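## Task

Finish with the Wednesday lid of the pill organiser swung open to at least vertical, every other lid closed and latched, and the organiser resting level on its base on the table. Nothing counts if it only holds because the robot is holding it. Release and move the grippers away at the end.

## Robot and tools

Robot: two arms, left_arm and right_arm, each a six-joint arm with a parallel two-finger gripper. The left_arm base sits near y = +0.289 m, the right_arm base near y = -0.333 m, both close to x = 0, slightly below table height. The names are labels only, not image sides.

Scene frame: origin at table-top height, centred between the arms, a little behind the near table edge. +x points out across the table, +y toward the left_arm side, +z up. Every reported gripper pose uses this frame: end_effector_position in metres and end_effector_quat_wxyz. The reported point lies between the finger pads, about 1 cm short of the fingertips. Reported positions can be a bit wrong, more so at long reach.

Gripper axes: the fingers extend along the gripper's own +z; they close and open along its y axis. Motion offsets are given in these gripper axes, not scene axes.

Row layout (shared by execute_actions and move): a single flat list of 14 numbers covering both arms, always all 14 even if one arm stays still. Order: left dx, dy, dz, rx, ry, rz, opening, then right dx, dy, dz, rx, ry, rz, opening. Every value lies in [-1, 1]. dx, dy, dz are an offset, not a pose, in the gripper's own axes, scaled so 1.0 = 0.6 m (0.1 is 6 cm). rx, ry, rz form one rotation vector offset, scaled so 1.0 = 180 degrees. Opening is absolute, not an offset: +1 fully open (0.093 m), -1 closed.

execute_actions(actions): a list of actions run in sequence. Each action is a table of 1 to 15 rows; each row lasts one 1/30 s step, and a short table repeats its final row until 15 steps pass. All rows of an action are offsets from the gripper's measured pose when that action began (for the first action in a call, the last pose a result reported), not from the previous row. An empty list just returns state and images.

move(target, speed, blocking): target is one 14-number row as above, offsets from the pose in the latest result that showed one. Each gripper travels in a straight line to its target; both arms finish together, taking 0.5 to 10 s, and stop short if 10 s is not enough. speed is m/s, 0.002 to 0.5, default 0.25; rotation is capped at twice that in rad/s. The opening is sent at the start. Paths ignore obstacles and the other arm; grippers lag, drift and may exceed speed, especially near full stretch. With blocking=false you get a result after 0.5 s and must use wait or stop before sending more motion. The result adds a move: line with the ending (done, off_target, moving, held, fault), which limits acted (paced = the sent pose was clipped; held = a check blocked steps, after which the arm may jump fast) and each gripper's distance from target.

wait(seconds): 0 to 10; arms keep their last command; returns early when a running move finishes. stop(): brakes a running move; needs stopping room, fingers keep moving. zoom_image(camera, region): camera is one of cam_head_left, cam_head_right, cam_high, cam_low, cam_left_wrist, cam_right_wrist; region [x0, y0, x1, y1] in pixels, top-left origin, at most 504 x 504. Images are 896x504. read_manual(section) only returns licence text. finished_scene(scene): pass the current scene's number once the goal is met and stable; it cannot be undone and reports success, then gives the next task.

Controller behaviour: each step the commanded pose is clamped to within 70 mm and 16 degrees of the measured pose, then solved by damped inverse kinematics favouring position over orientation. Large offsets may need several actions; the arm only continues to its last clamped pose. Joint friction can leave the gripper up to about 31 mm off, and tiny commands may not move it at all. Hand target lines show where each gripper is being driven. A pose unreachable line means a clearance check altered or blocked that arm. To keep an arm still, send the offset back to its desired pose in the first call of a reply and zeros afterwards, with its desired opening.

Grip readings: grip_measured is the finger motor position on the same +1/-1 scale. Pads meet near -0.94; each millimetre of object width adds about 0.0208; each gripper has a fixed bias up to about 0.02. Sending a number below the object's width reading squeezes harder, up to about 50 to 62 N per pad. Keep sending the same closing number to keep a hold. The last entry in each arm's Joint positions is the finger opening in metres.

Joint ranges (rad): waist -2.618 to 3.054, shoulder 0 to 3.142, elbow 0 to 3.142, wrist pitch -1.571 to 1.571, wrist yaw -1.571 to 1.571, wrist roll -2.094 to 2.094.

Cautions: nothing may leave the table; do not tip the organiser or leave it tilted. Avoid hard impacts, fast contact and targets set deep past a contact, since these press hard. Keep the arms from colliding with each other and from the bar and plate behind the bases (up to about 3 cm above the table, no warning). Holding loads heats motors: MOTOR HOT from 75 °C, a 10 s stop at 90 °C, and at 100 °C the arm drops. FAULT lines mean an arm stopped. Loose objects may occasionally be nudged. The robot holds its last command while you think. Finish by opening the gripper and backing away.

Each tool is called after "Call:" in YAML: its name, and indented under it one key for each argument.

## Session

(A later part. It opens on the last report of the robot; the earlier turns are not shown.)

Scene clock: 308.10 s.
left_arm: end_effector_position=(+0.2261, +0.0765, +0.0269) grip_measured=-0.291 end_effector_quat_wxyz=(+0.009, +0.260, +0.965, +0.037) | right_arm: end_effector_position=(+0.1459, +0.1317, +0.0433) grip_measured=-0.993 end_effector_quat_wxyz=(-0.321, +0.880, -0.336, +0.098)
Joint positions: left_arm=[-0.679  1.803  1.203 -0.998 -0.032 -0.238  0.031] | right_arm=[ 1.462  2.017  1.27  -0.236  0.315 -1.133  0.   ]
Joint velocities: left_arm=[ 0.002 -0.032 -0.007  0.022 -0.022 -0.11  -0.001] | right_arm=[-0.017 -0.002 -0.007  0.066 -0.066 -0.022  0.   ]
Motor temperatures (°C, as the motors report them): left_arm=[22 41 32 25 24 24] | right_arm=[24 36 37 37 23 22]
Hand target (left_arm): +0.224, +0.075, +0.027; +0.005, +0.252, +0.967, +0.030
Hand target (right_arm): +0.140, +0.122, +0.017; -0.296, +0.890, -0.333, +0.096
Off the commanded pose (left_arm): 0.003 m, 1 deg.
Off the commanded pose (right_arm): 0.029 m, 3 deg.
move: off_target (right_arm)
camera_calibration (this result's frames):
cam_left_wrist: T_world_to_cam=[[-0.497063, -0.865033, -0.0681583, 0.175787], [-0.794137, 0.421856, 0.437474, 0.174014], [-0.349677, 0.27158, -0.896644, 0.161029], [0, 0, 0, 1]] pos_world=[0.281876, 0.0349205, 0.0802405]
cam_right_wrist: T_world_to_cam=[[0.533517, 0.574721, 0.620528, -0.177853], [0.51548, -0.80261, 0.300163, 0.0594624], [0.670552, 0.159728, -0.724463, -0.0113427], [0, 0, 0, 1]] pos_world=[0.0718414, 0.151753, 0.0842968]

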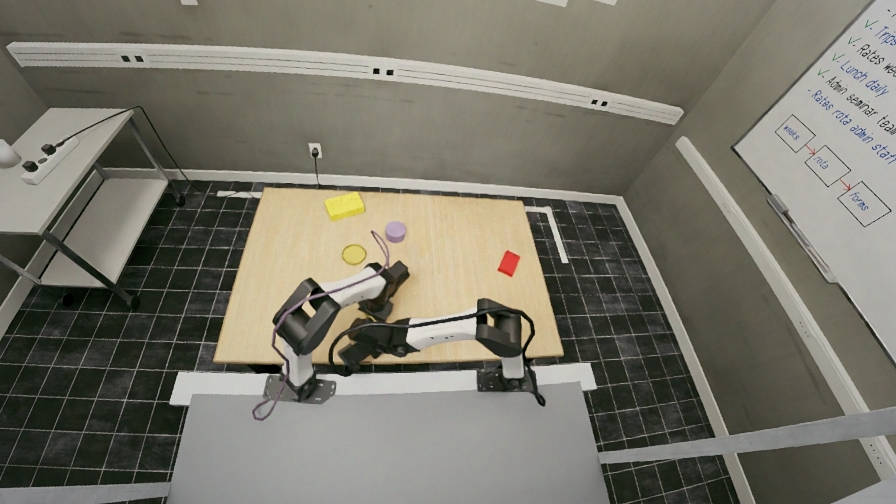

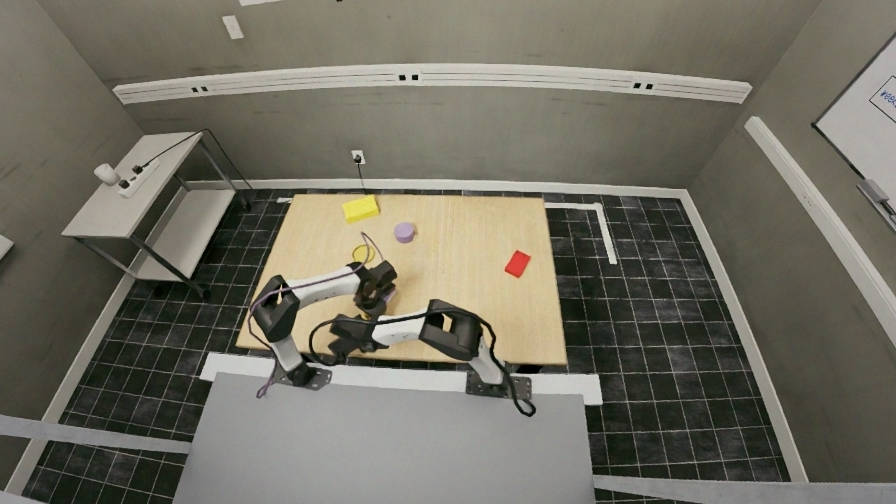

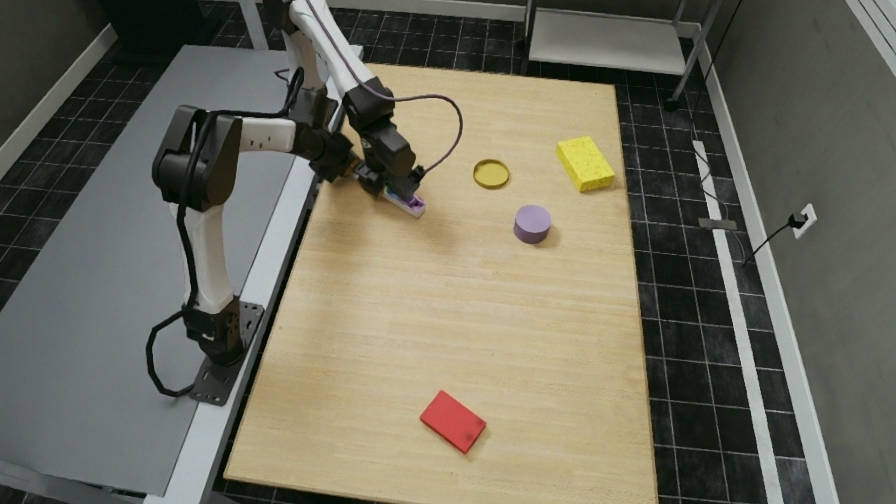

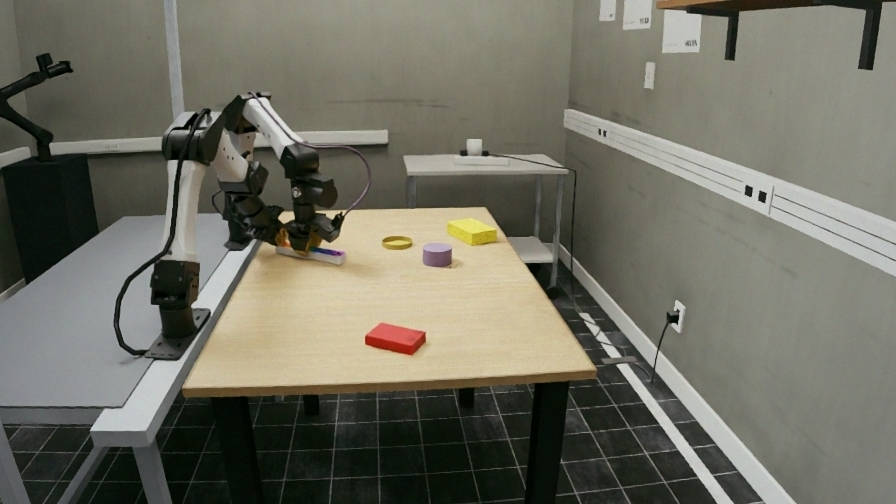

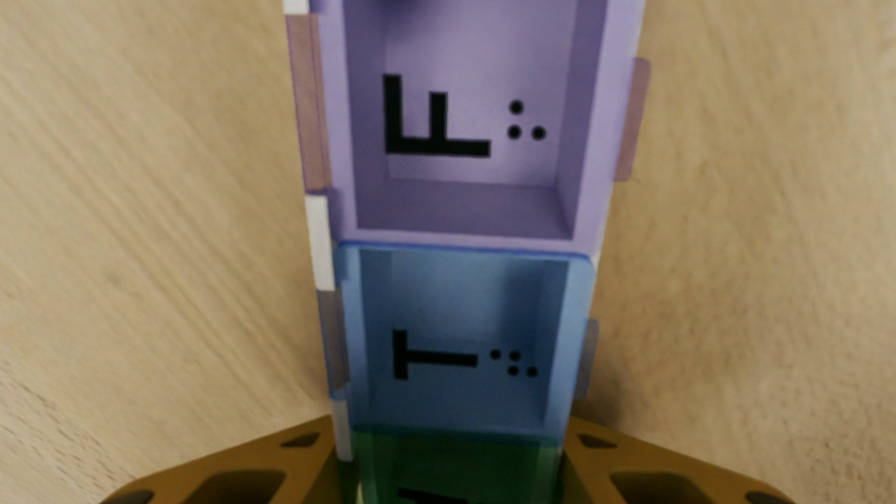

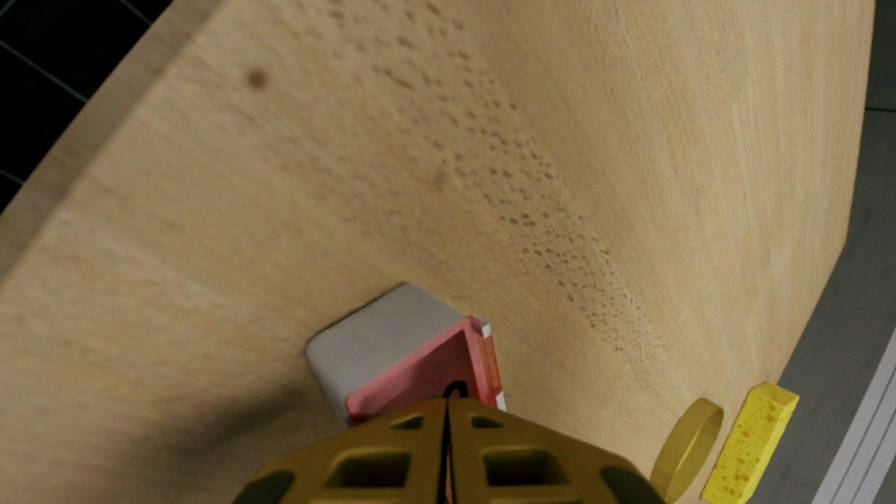

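Call:
execute_actions:
  actions:
    - [[0,0,-0.0004,0.0044,0,0,-0.30,0.005,0.044,0.022,-0.018,0.003,0,-1],[0,0,-0.0008,0.0089,0,0,-0.30,0.005,0.047,0.022,-0.020,0.003,0,-1],[0,0,-0.0012,0.0133,0,0,-0.30,0.005,0.050,0.022,-0.023,0.003,0,-1],[0,0,-0.0016,0.0178,0,0,-0.30,0.005,0.053,0.022,-0.025,0.003,0,-1],[0,0.0001,-0.002,0.0222,0,0,-0.30,0.005,0.056,0.022,-0.028,0.003,0,-1],[0,0.0001,-0.0024,0.0267,0,0,-0.30,0.005,0.059,0.022,-0.030,0.003,0,-1],[0,0.0001,-0.0028,0.0311,0,0,-0.30,0.005,0.062,0.022,-0.033,0.003,0,-1],[0,0.0002,-0.0032,0.0356,0,0,-0.30,0.005,0.062,0.022,-0.033,0.003,0,-1],[0,0.0002,-0.0036,0.04,0,0,-0.30,0.005,0.062,0.022,-0.033,0.003,0,-1],[0,0.0003,-0.0039,0.0444,0,0,-0.30,0.005,0.062,0.022,-0.033,0.003,0,-1],[0,0.0003,-0.0043,0.0489,0,0,-0.30,0.005,0.062,0.022,-0.033,0.003,0,-1],[0,0.0004,-0.0047,0.0533,0,0,-0.30,0.005,0.062,0.022,-0.033,0.003,0,-1],[0,0.0005,-0.0051,0.0578,0,0,-0.30,0.005,0.062,0.022,-0.033,0.003,0,-1],[0,0.0005,-0.0055,0.0622,0,0,-0.30,0.005,0.062,0.022,-0.033,0.003,0,-1],[0,0.0006,-0.0059,0.0667,0,0,-0.30,0.005,0.062,0.022,-0.033,0.003,0,-1]]

Call:
wait:
  seconds: 1

Scene clock: 328.90 s.
left_arm: end_effector_position=(+0.2279, +0.0792, +0.0295) grip_measured=-0.291 end_effector_quat_wxyz=(-0.014, +0.257, +0.966, -0.025) | right_arm: end_effector_position=(+0.1463, +0.1334, +0.0444) grip_measured=-0.993 end_effector_quat_wxyz=(-0.327, +0.874, -0.347, +0.093)
Joint positions: left_arm=[-0.598  1.788  1.192 -0.991  0.097 -0.163  0.031] | right_arm=[ 1.462  2.017  1.268 -0.225  0.315 -1.109  0.   ]
Joint velocities: left_arm=[ 0.208 -0.061 -0.066  0.037  0.491  0.168  0.   ] | right_arm=[-0.012 -0.012 -0.007  0.007  0.037 -0.007  0.   ]
Motor temperatures (°C, as the motors report them): left_arm=[22 42 33 25 24 24] | right_arm=[24 36 35 37 23 22]
Hand target (left_arm): +0.227, +0.076, +0.031; -0.015, +0.260, +0.964, -0.062
Hand target (right_arm): +0.133, +0.114, +0.011; -0.274, +0.895, -0.343, +0.084
Off the commanded pose (left_arm): 0.003 m, 5 deg.
Off the commanded pose (right_arm): 0.041 m, 7 deg.
camera_calibration (this result's frames):
cam_left_wrist: T_world_to_cam=[[-0.491171, -0.868786, 0.0629406, 0.174342], [-0.763077, 0.464002, 0.449906, 0.162374], [-0.420077, 0.172952, -0.890855, 0.186996], [0, 0, 0, 1]] pos_world=[0.288088, 0.0437826, 0.0825599]
cam_right_wrist: T_world_to_cam=[[0.55053, 0.552636, 0.625708, -0.179481], [0.503232, -0.817718, 0.279453, 0.0650464], [0.666089, 0.161029, -0.728282, -0.0103829], [0, 0, 0, 1]] pos_world=[0.0729921, 0.154049, 0.0865636]

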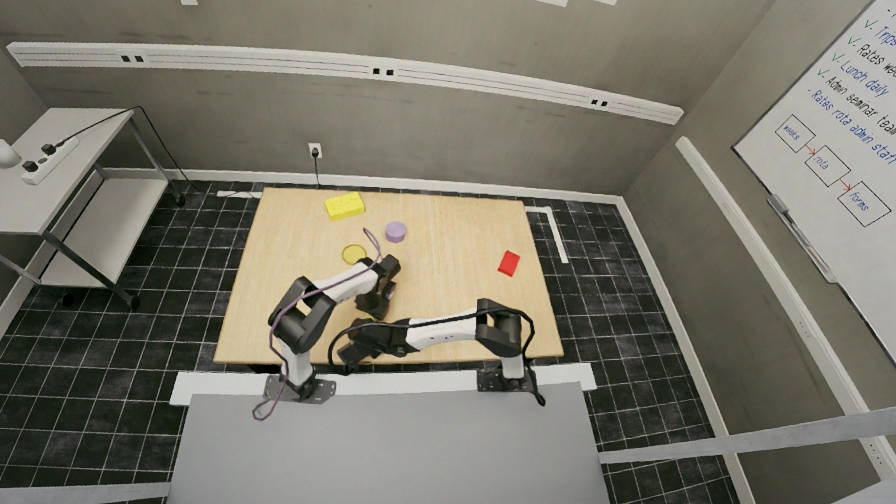

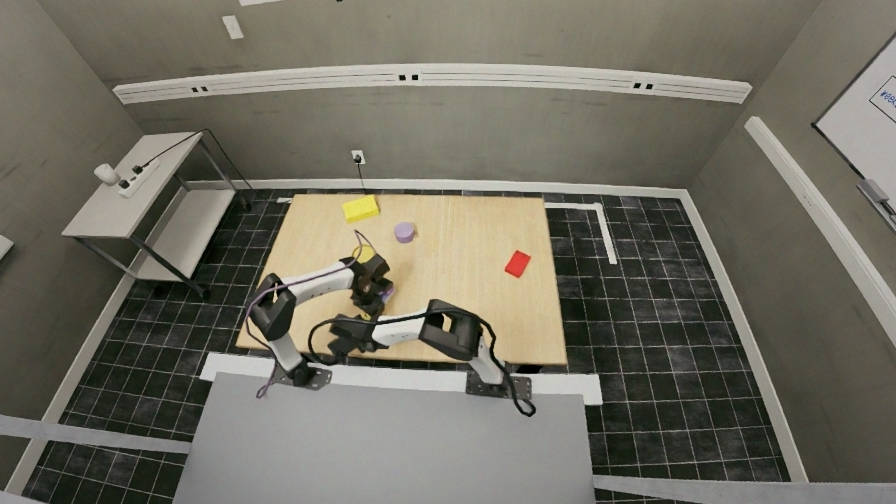

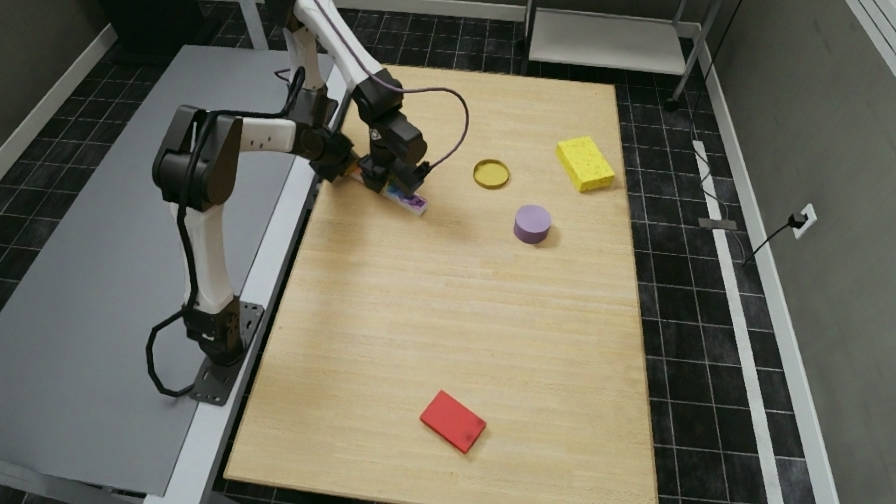

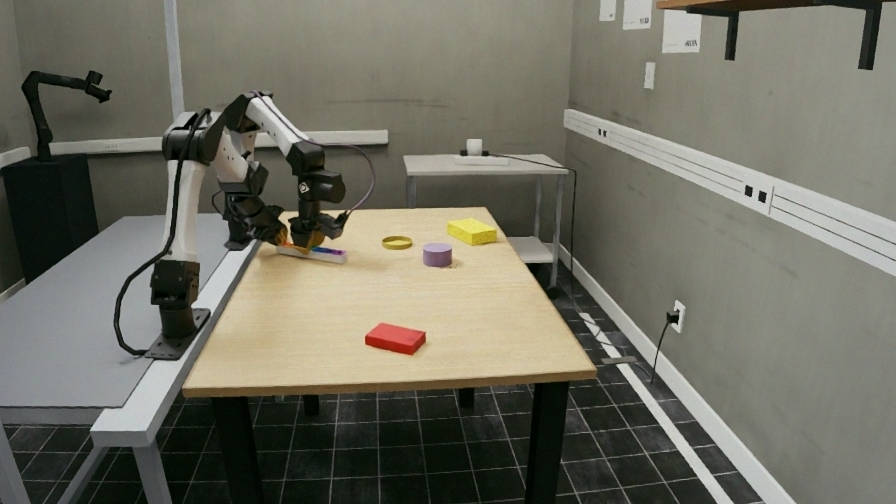

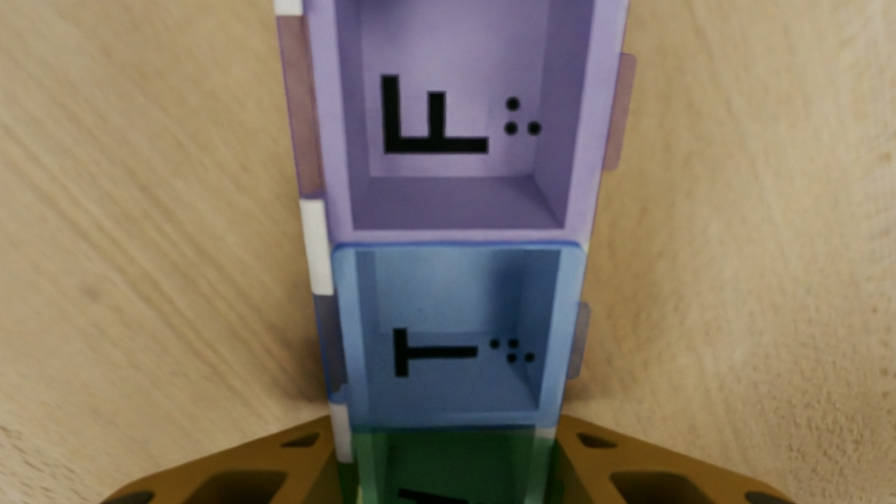

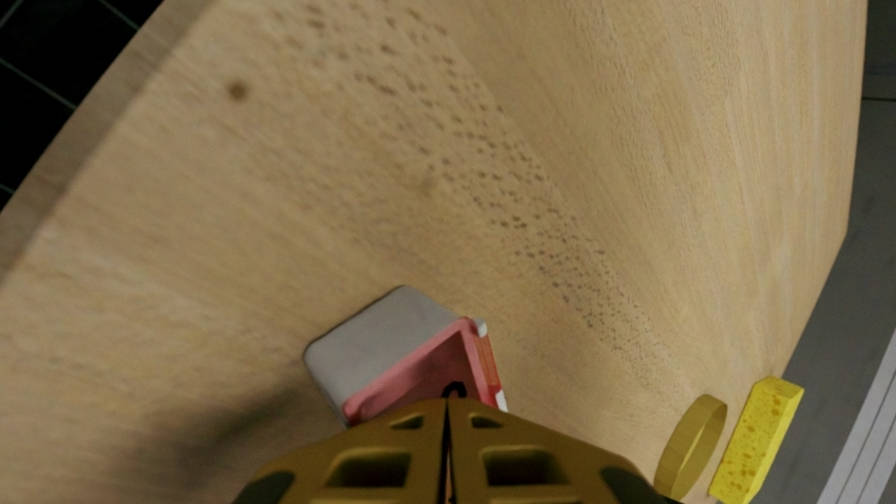

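Scene clock: 329.90 s.
left_arm: end_effector_position=(+0.2267, +0.0769, +0.0303) grip_measured=-0.291 end_effector_quat_wxyz=(-0.020, +0.266, +0.963, -0.047) | right_arm: end_effector_position=(+0.1461, +0.1332, +0.0441) grip_measured=-0.993 end_effector_quat_wxyz=(-0.326, +0.874, -0.348, +0.092)
Joint positions: left_arm=[-0.582  1.784  1.188 -0.986  0.143 -0.128  0.031] | right_arm=[ 1.462  2.017  1.268 -0.227  0.314 -1.107  0.   ]
Joint velocities: left_arm=[-0.007  0.002 -0.012 -0.11  -0.022 -0.007 -0.001] | right_arm=[-0.002 -0.012 -0.002 -0.037  0.037 -0.022  0.   ]
Motor temperatures (°C, as the motors report them): left_arm=[22 42 33 25 24 24] | right_arm=[24 36 35 37 23 22]
Hand target (left_arm): +0.227, +0.077, +0.031; -0.015, +0.260, +0.964, -0.062
Hand target (right_arm): +0.133, +0.114, +0.011; -0.274, +0.895, -0.343, +0.084
Off the commanded pose (left_arm): 0.001 m, 2 deg.
Off the commanded pose (right_arm): 0.041 m, 7 deg.
wait: 1.00 s; at rest by 0.40 s
camera_calibration (this result's frames):
cam_left_wrist: T_world_to_cam=[[-0.505684, -0.855791, 0.109114, 0.172595], [-0.743946, 0.496605, 0.447134, 0.155382], [-0.43684, 0.144934, -0.887787, 0.193473], [0, 0, 0, 1]] pos_world=[0.287391, 0.0425009, 0.083454]
cam_right_wrist: T_world_to_cam=[[0.552502, 0.552242, 0.624316, -0.179278], [0.502761, -0.81822, 0.278831, 0.065172], [0.66481, 0.159827, -0.729714, -0.00999589], [0, 0, 0, 1]] pos_world=[0.0729309, 0.153928, 0.0864601]

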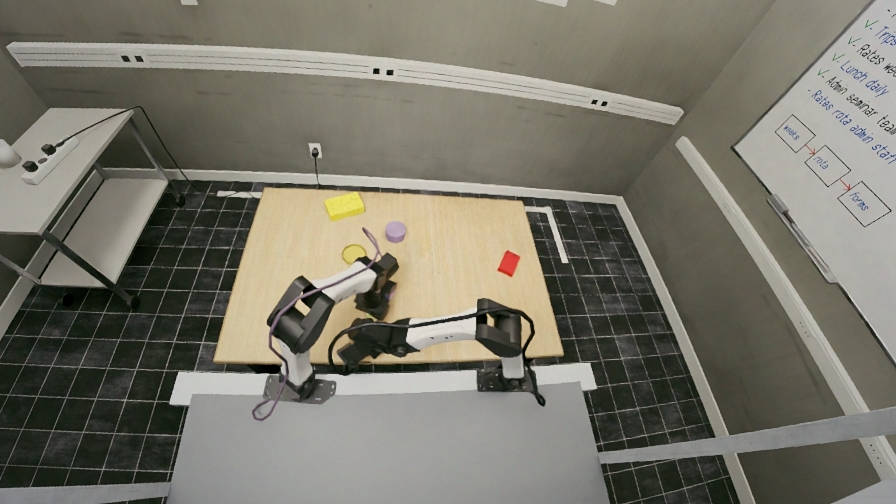

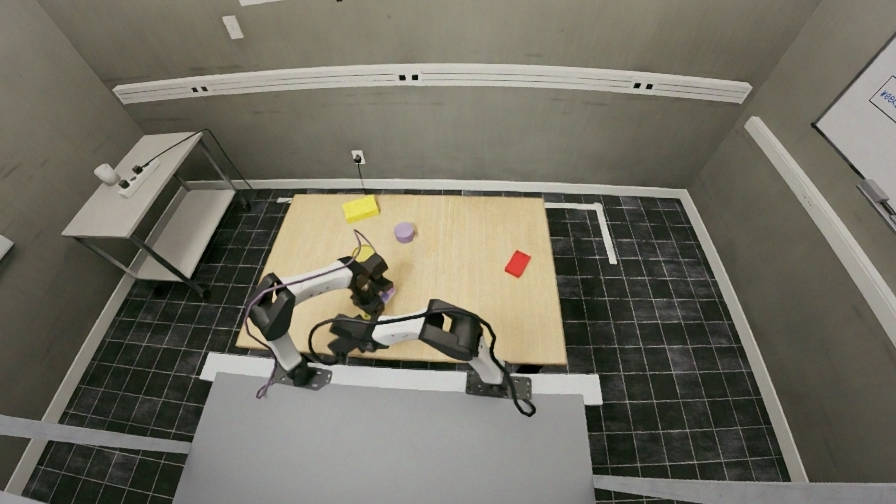

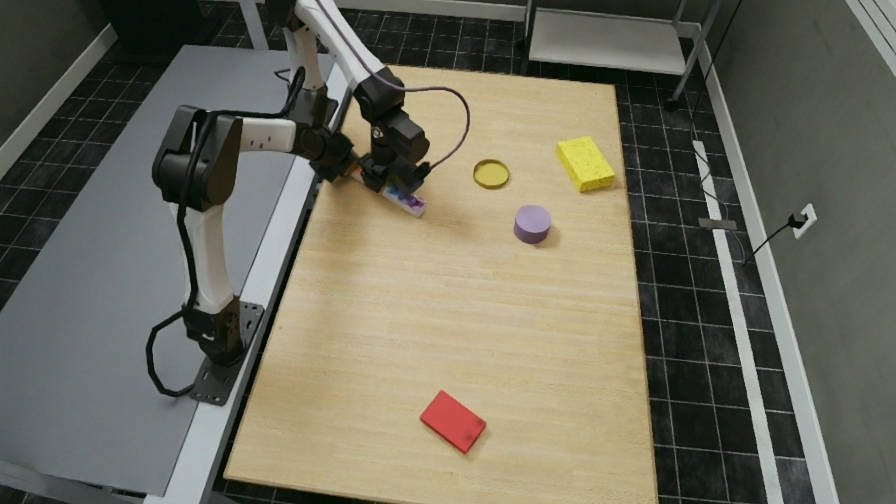

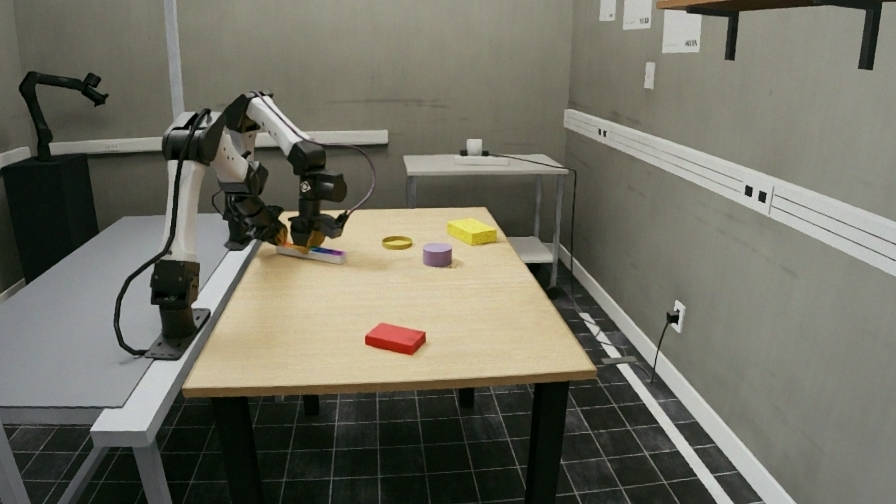

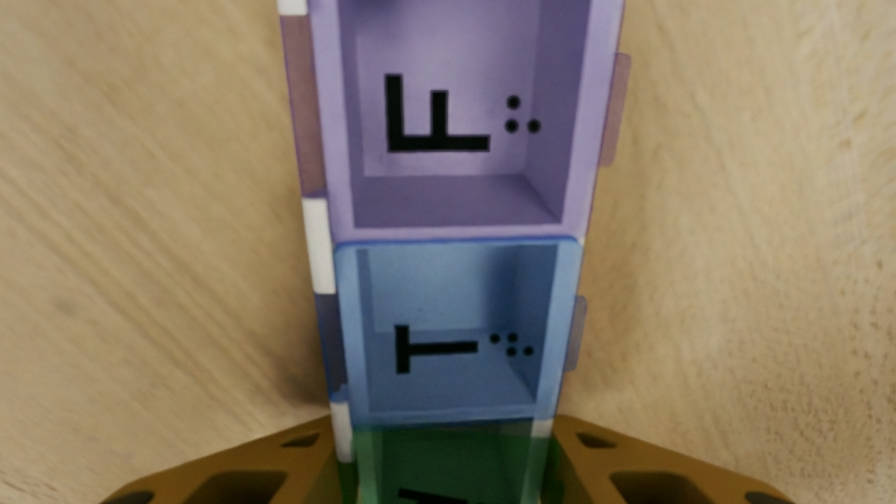

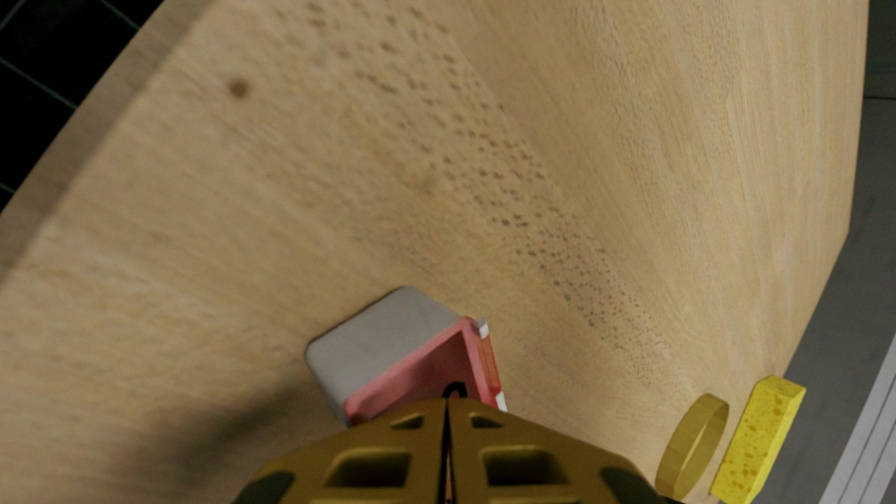

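Call:
execute_actions:
  actions:
    - [[0,0,-0.001,0.012,0,0,-0.30,0.005,0.055,0.022,-0.028,0.003,0,-1],[0,0,-0.0014,0.017,0,0,-0.30,0.005,0.055,0.022,-0.028,0.003,0,-1],[0,0.0001,-0.0019,0.022,0,0,-0.30,0.005,0.055,0.022,-0.028,0.003,0,-1],[0,0.0001,-0.0024,0.027,0,0,-0.30,0.005,0.055,0.022,-0.028,0.003,0,-1],[0,0.0001,-0.0028,0.032,0,0,-0.30,0.005,0.055,0.022,-0.028,0.003,0,-1],[0,0.0002,-0.0033,0.037,0,0,-0.30,0.005,0.055,0.022,-0.028,0.003,0,-1],[0,0.0002,-0.0037,0.042,0,0,-0.30,0.005,0.055,0.022,-0.028,0.003,0,-1],[0,0.0003,-0.0042,0.047,0,0,-0.30,0.005,0.055,0.022,-0.028,0.003,0,-1],[0,0.0004,-0.0046,0.052,0,0,-0.30,0.005,0.055,0.022,-0.028,0.003,0,-1],[0,0.0005,-0.005,0.057,0,0,-0.30,0.005,0.055,0.022,-0.028,0.003,0,-1],[0,0.0005,-0.0055,0.062,0,0,-0.30,0.005,0.055,0.022,-0.028,0.003,0,-1],[0,0.0006,-0.0059,0.067,0,0,-0.30,0.005,0.055,0.022,-0.028,0.003,0,-1],[0,0.0007,-0.0064,0.072,0,0,-0.30,0.005,0.055,0.022,-0.028,0.003,0,-1],[0,0.0008,-0.0068,0.077,0,0,-0.30,0.005,0.055,0.022,-0.028,0.003,0,-1],[0,0.0009,-0.0072,0.082,0,0,-0.30,0.005,0.055,0.022,-0.028,0.003,0,-1]]

Call:
wait:
  seconds: 1

Scene clock: 336.73 s.
left_arm: end_effector_position=(+0.2291, +0.0805, +0.0355) grip_measured=-0.291 end_effector_quat_wxyz=(-0.045, +0.259, +0.956, -0.130) | right_arm: end_effector_position=(+0.1468, +0.1344, +0.0453) grip_measured=-0.993 end_effector_quat_wxyz=(-0.330, +0.869, -0.357, +0.090)
Joint positions: left_arm=[-0.476  1.784  1.181 -0.994  0.314 -0.031  0.031] | right_arm=[ 1.462  2.017  1.268 -0.22   0.317 -1.087  0.   ]
Joint velocities: left_arm=[ 0.242  0.002 -0.046  0.007  0.432  0.154  0.001] | right_arm=[ 0.012 -0.007  0.007  0.066  0.125 -0.007  0.   ]
Motor temperatures (°C, as the motors report them): left_arm=[22 42 32 25 24 24] | right_arm=[24 36 34 36 23 22]
Hand target (left_arm): +0.228, +0.078, +0.036; -0.050, +0.261, +0.949, -0.168
Hand target (right_arm): +0.135, +0.119, +0.014; -0.286, +0.887, -0.354, +0.081
Off the commanded pose (left_arm): 0.003 m, 5 deg.
Off the commanded pose (right_arm): 0.037 m, 6 deg.
camera_calibration (this result's frames):
cam_left_wrist: T_world_to_cam=[[-0.47743, -0.833345, 0.278563, 0.161985], [-0.70867, 0.552623, 0.438628, 0.140834], [-0.519469, 0.0120047, -0.854405, 0.22702], [0, 0, 0, 1]] pos_world=[0.295071, 0.0544364, 0.0870705]
cam_right_wrist: T_world_to_cam=[[0.565641, 0.533941, 0.628456, -0.180654], [0.490736, -0.830404, 0.263832, 0.0695592], [0.662743, 0.159172, -0.731735, -0.00933437], [0, 0, 0, 1]] pos_world=[0.0742363, 0.155707, 0.088351]

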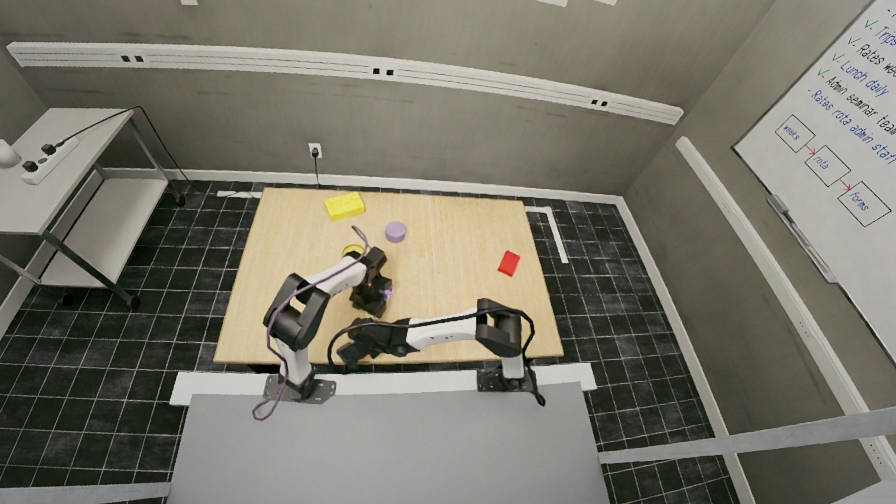

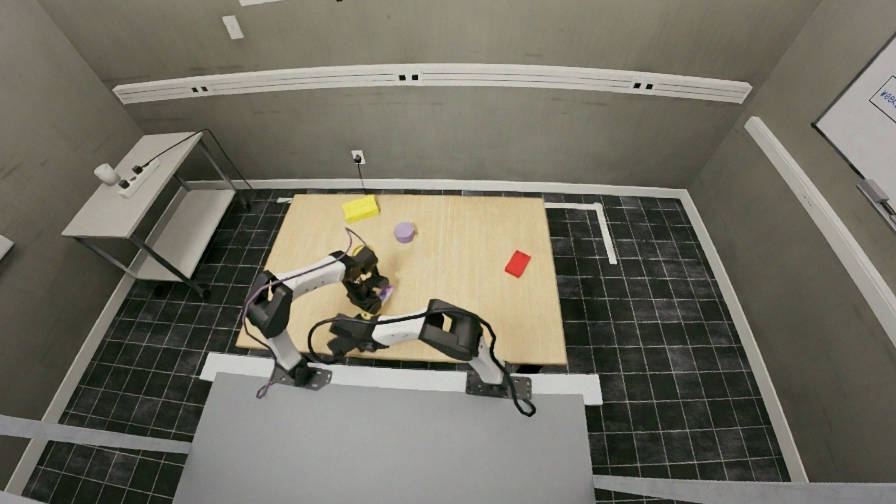

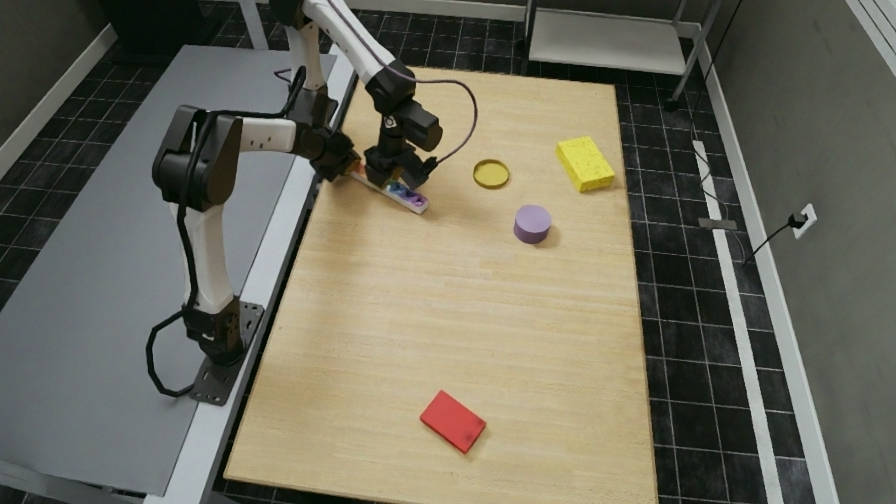

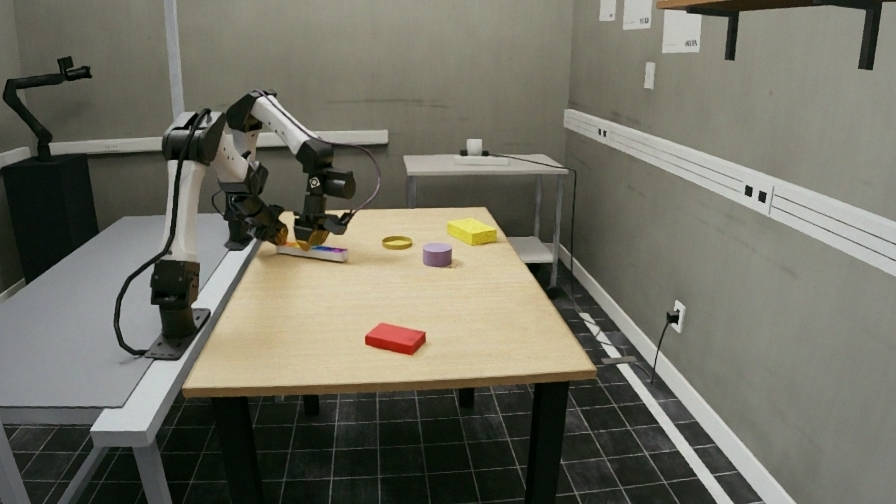

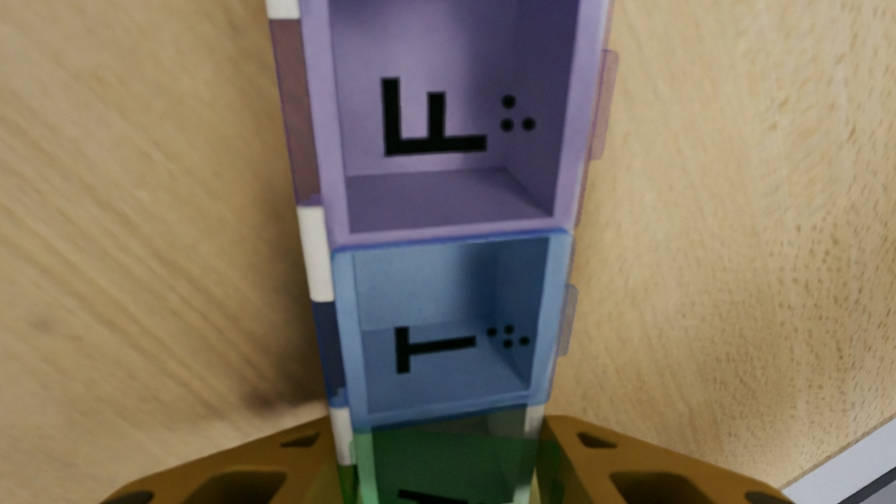

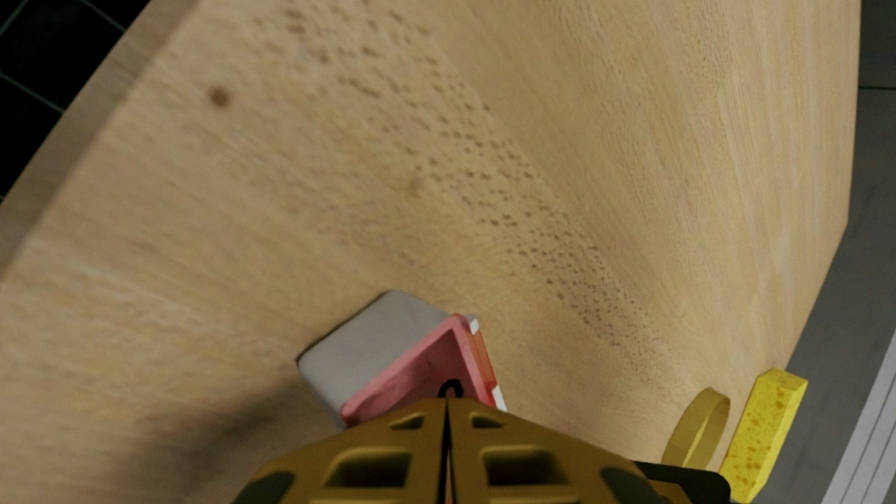

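Scene clock: 337.73 s.
left_arm: end_effector_position=(+0.2284, +0.0798, +0.0367) grip_measured=-0.291 end_effector_quat_wxyz=(-0.048, +0.267, +0.951, -0.149) | right_arm: end_effector_position=(+0.1470, +0.1349, +0.0457) grip_measured=-0.993 end_effector_quat_wxyz=(-0.332, +0.868, -0.358, +0.089)
Joint positions: left_arm=[-0.458  1.784  1.178 -0.994  0.353  0.007  0.031] | right_arm=[ 1.462  2.017  1.268 -0.217  0.318 -1.085  0.   ]
Joint velocities: left_arm=[-0.007 -0.007  0.012  0.022 -0.037 -0.051 -0.001] | right_arm=[ 0.002 -0.012 -0.012  0.066 -0.037 -0.022  0.   ]
Motor temperatures (°C, as the motors report them): left_arm=[22 42 32 25 24 24] | right_arm=[24 36 34 36 23 22]
Hand target (left_arm): +0.228, +0.078, +0.036; -0.050, +0.261, +0.949, -0.168
Hand target (right_arm): +0.135, +0.119, +0.014; -0.286, +0.887, -0.354, +0.081
Off the commanded pose (left_arm): 0.003 m, 3 deg.
Off the commanded pose (right_arm): 0.038 m, 6 deg.
wait: 1.00 s; at rest by 0.37 s
camera_calibration (this result's frames):
cam_left_wrist: T_world_to_cam=[[-0.488301, -0.813103, 0.316901, 0.160194], [-0.692115, 0.582018, 0.426887, 0.134481], [-0.531545, -0.0108828, -0.84696, 0.232053], [0, 0, 0, 1]] pos_world=[0.294646, 0.054509, 0.0883657]
cam_right_wrist: T_world_to_cam=[[0.566593, 0.530529, 0.630485, -0.181119], [0.489034, -0.832332, 0.260899, 0.070395], [0.663187, 0.160505, -0.731041, -0.00950809], [0, 0, 0, 1]] pos_world=[0.0745008, 0.156207, 0.0888759]

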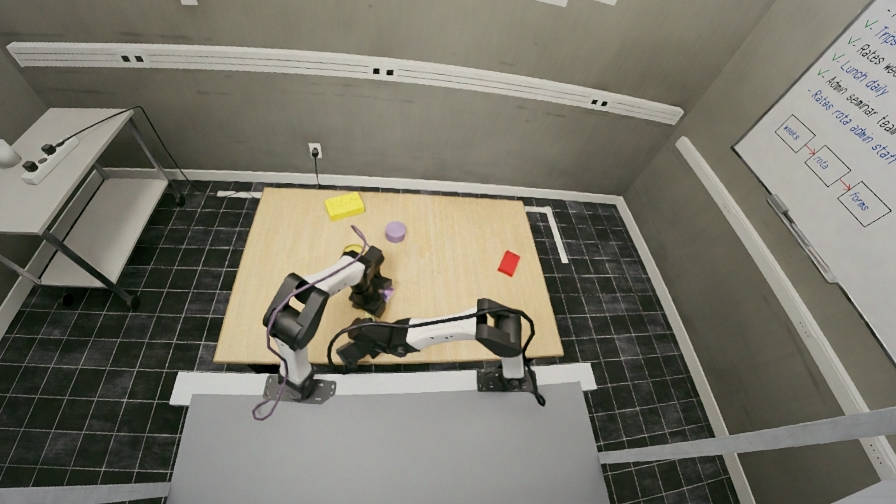

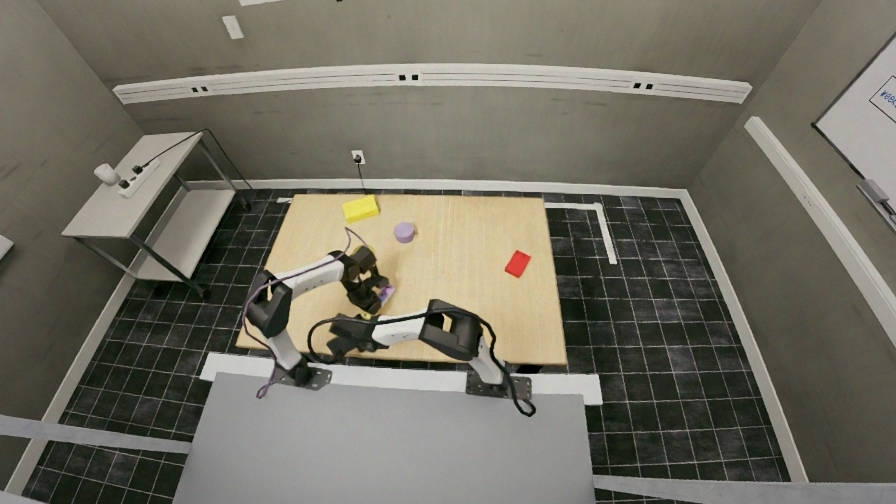

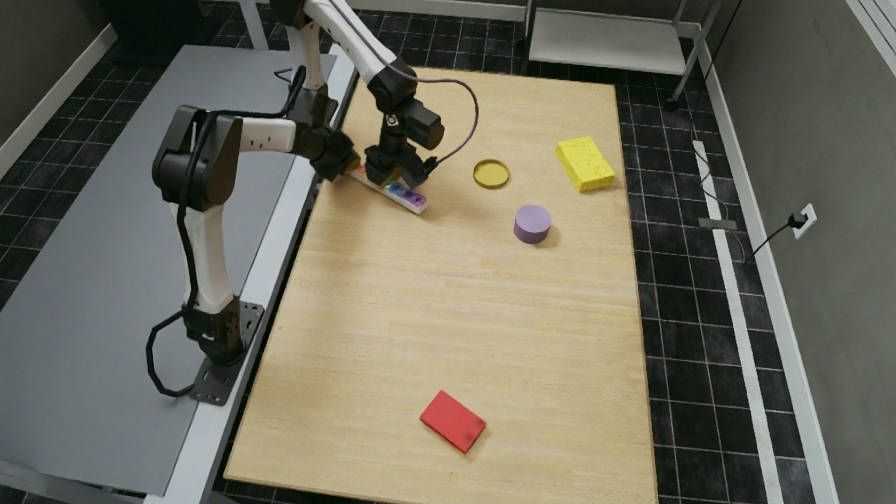

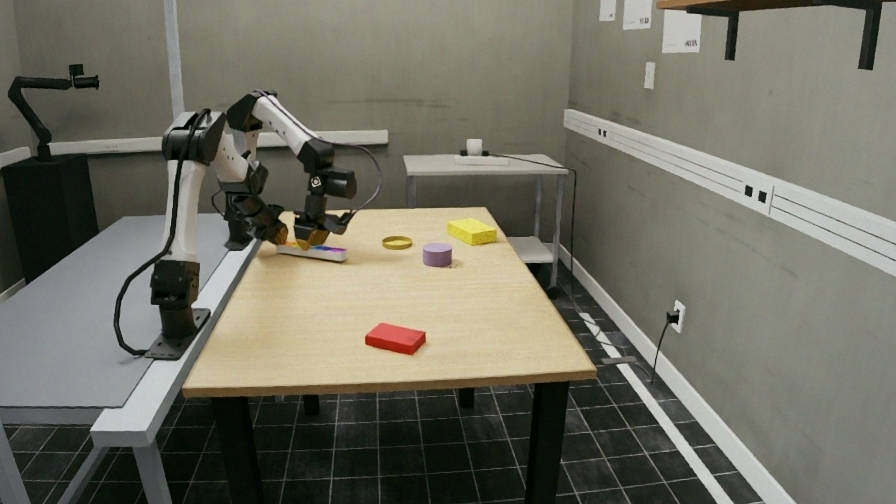

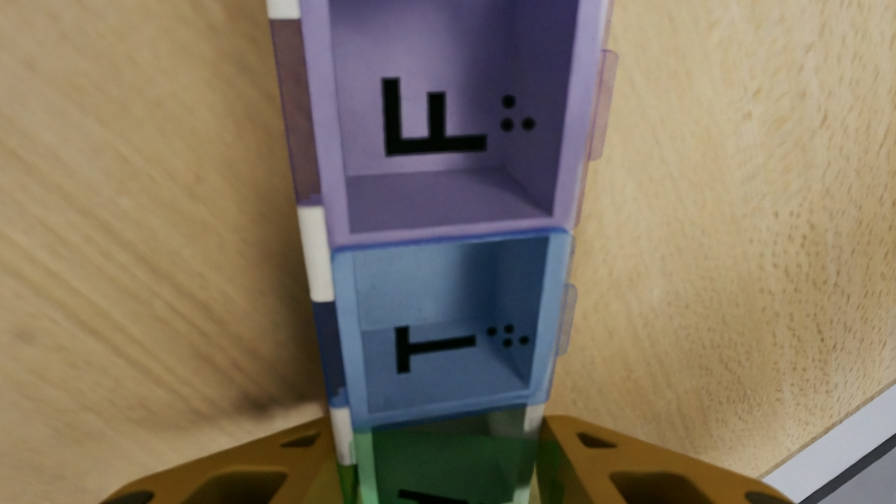

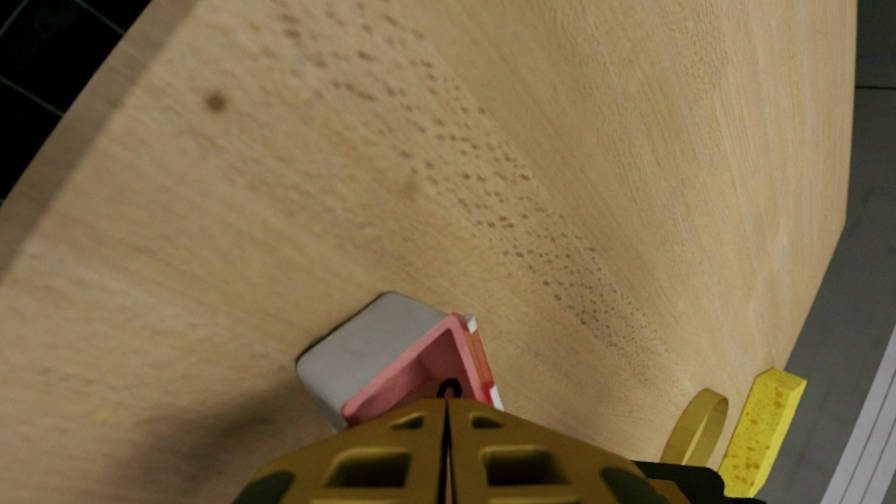

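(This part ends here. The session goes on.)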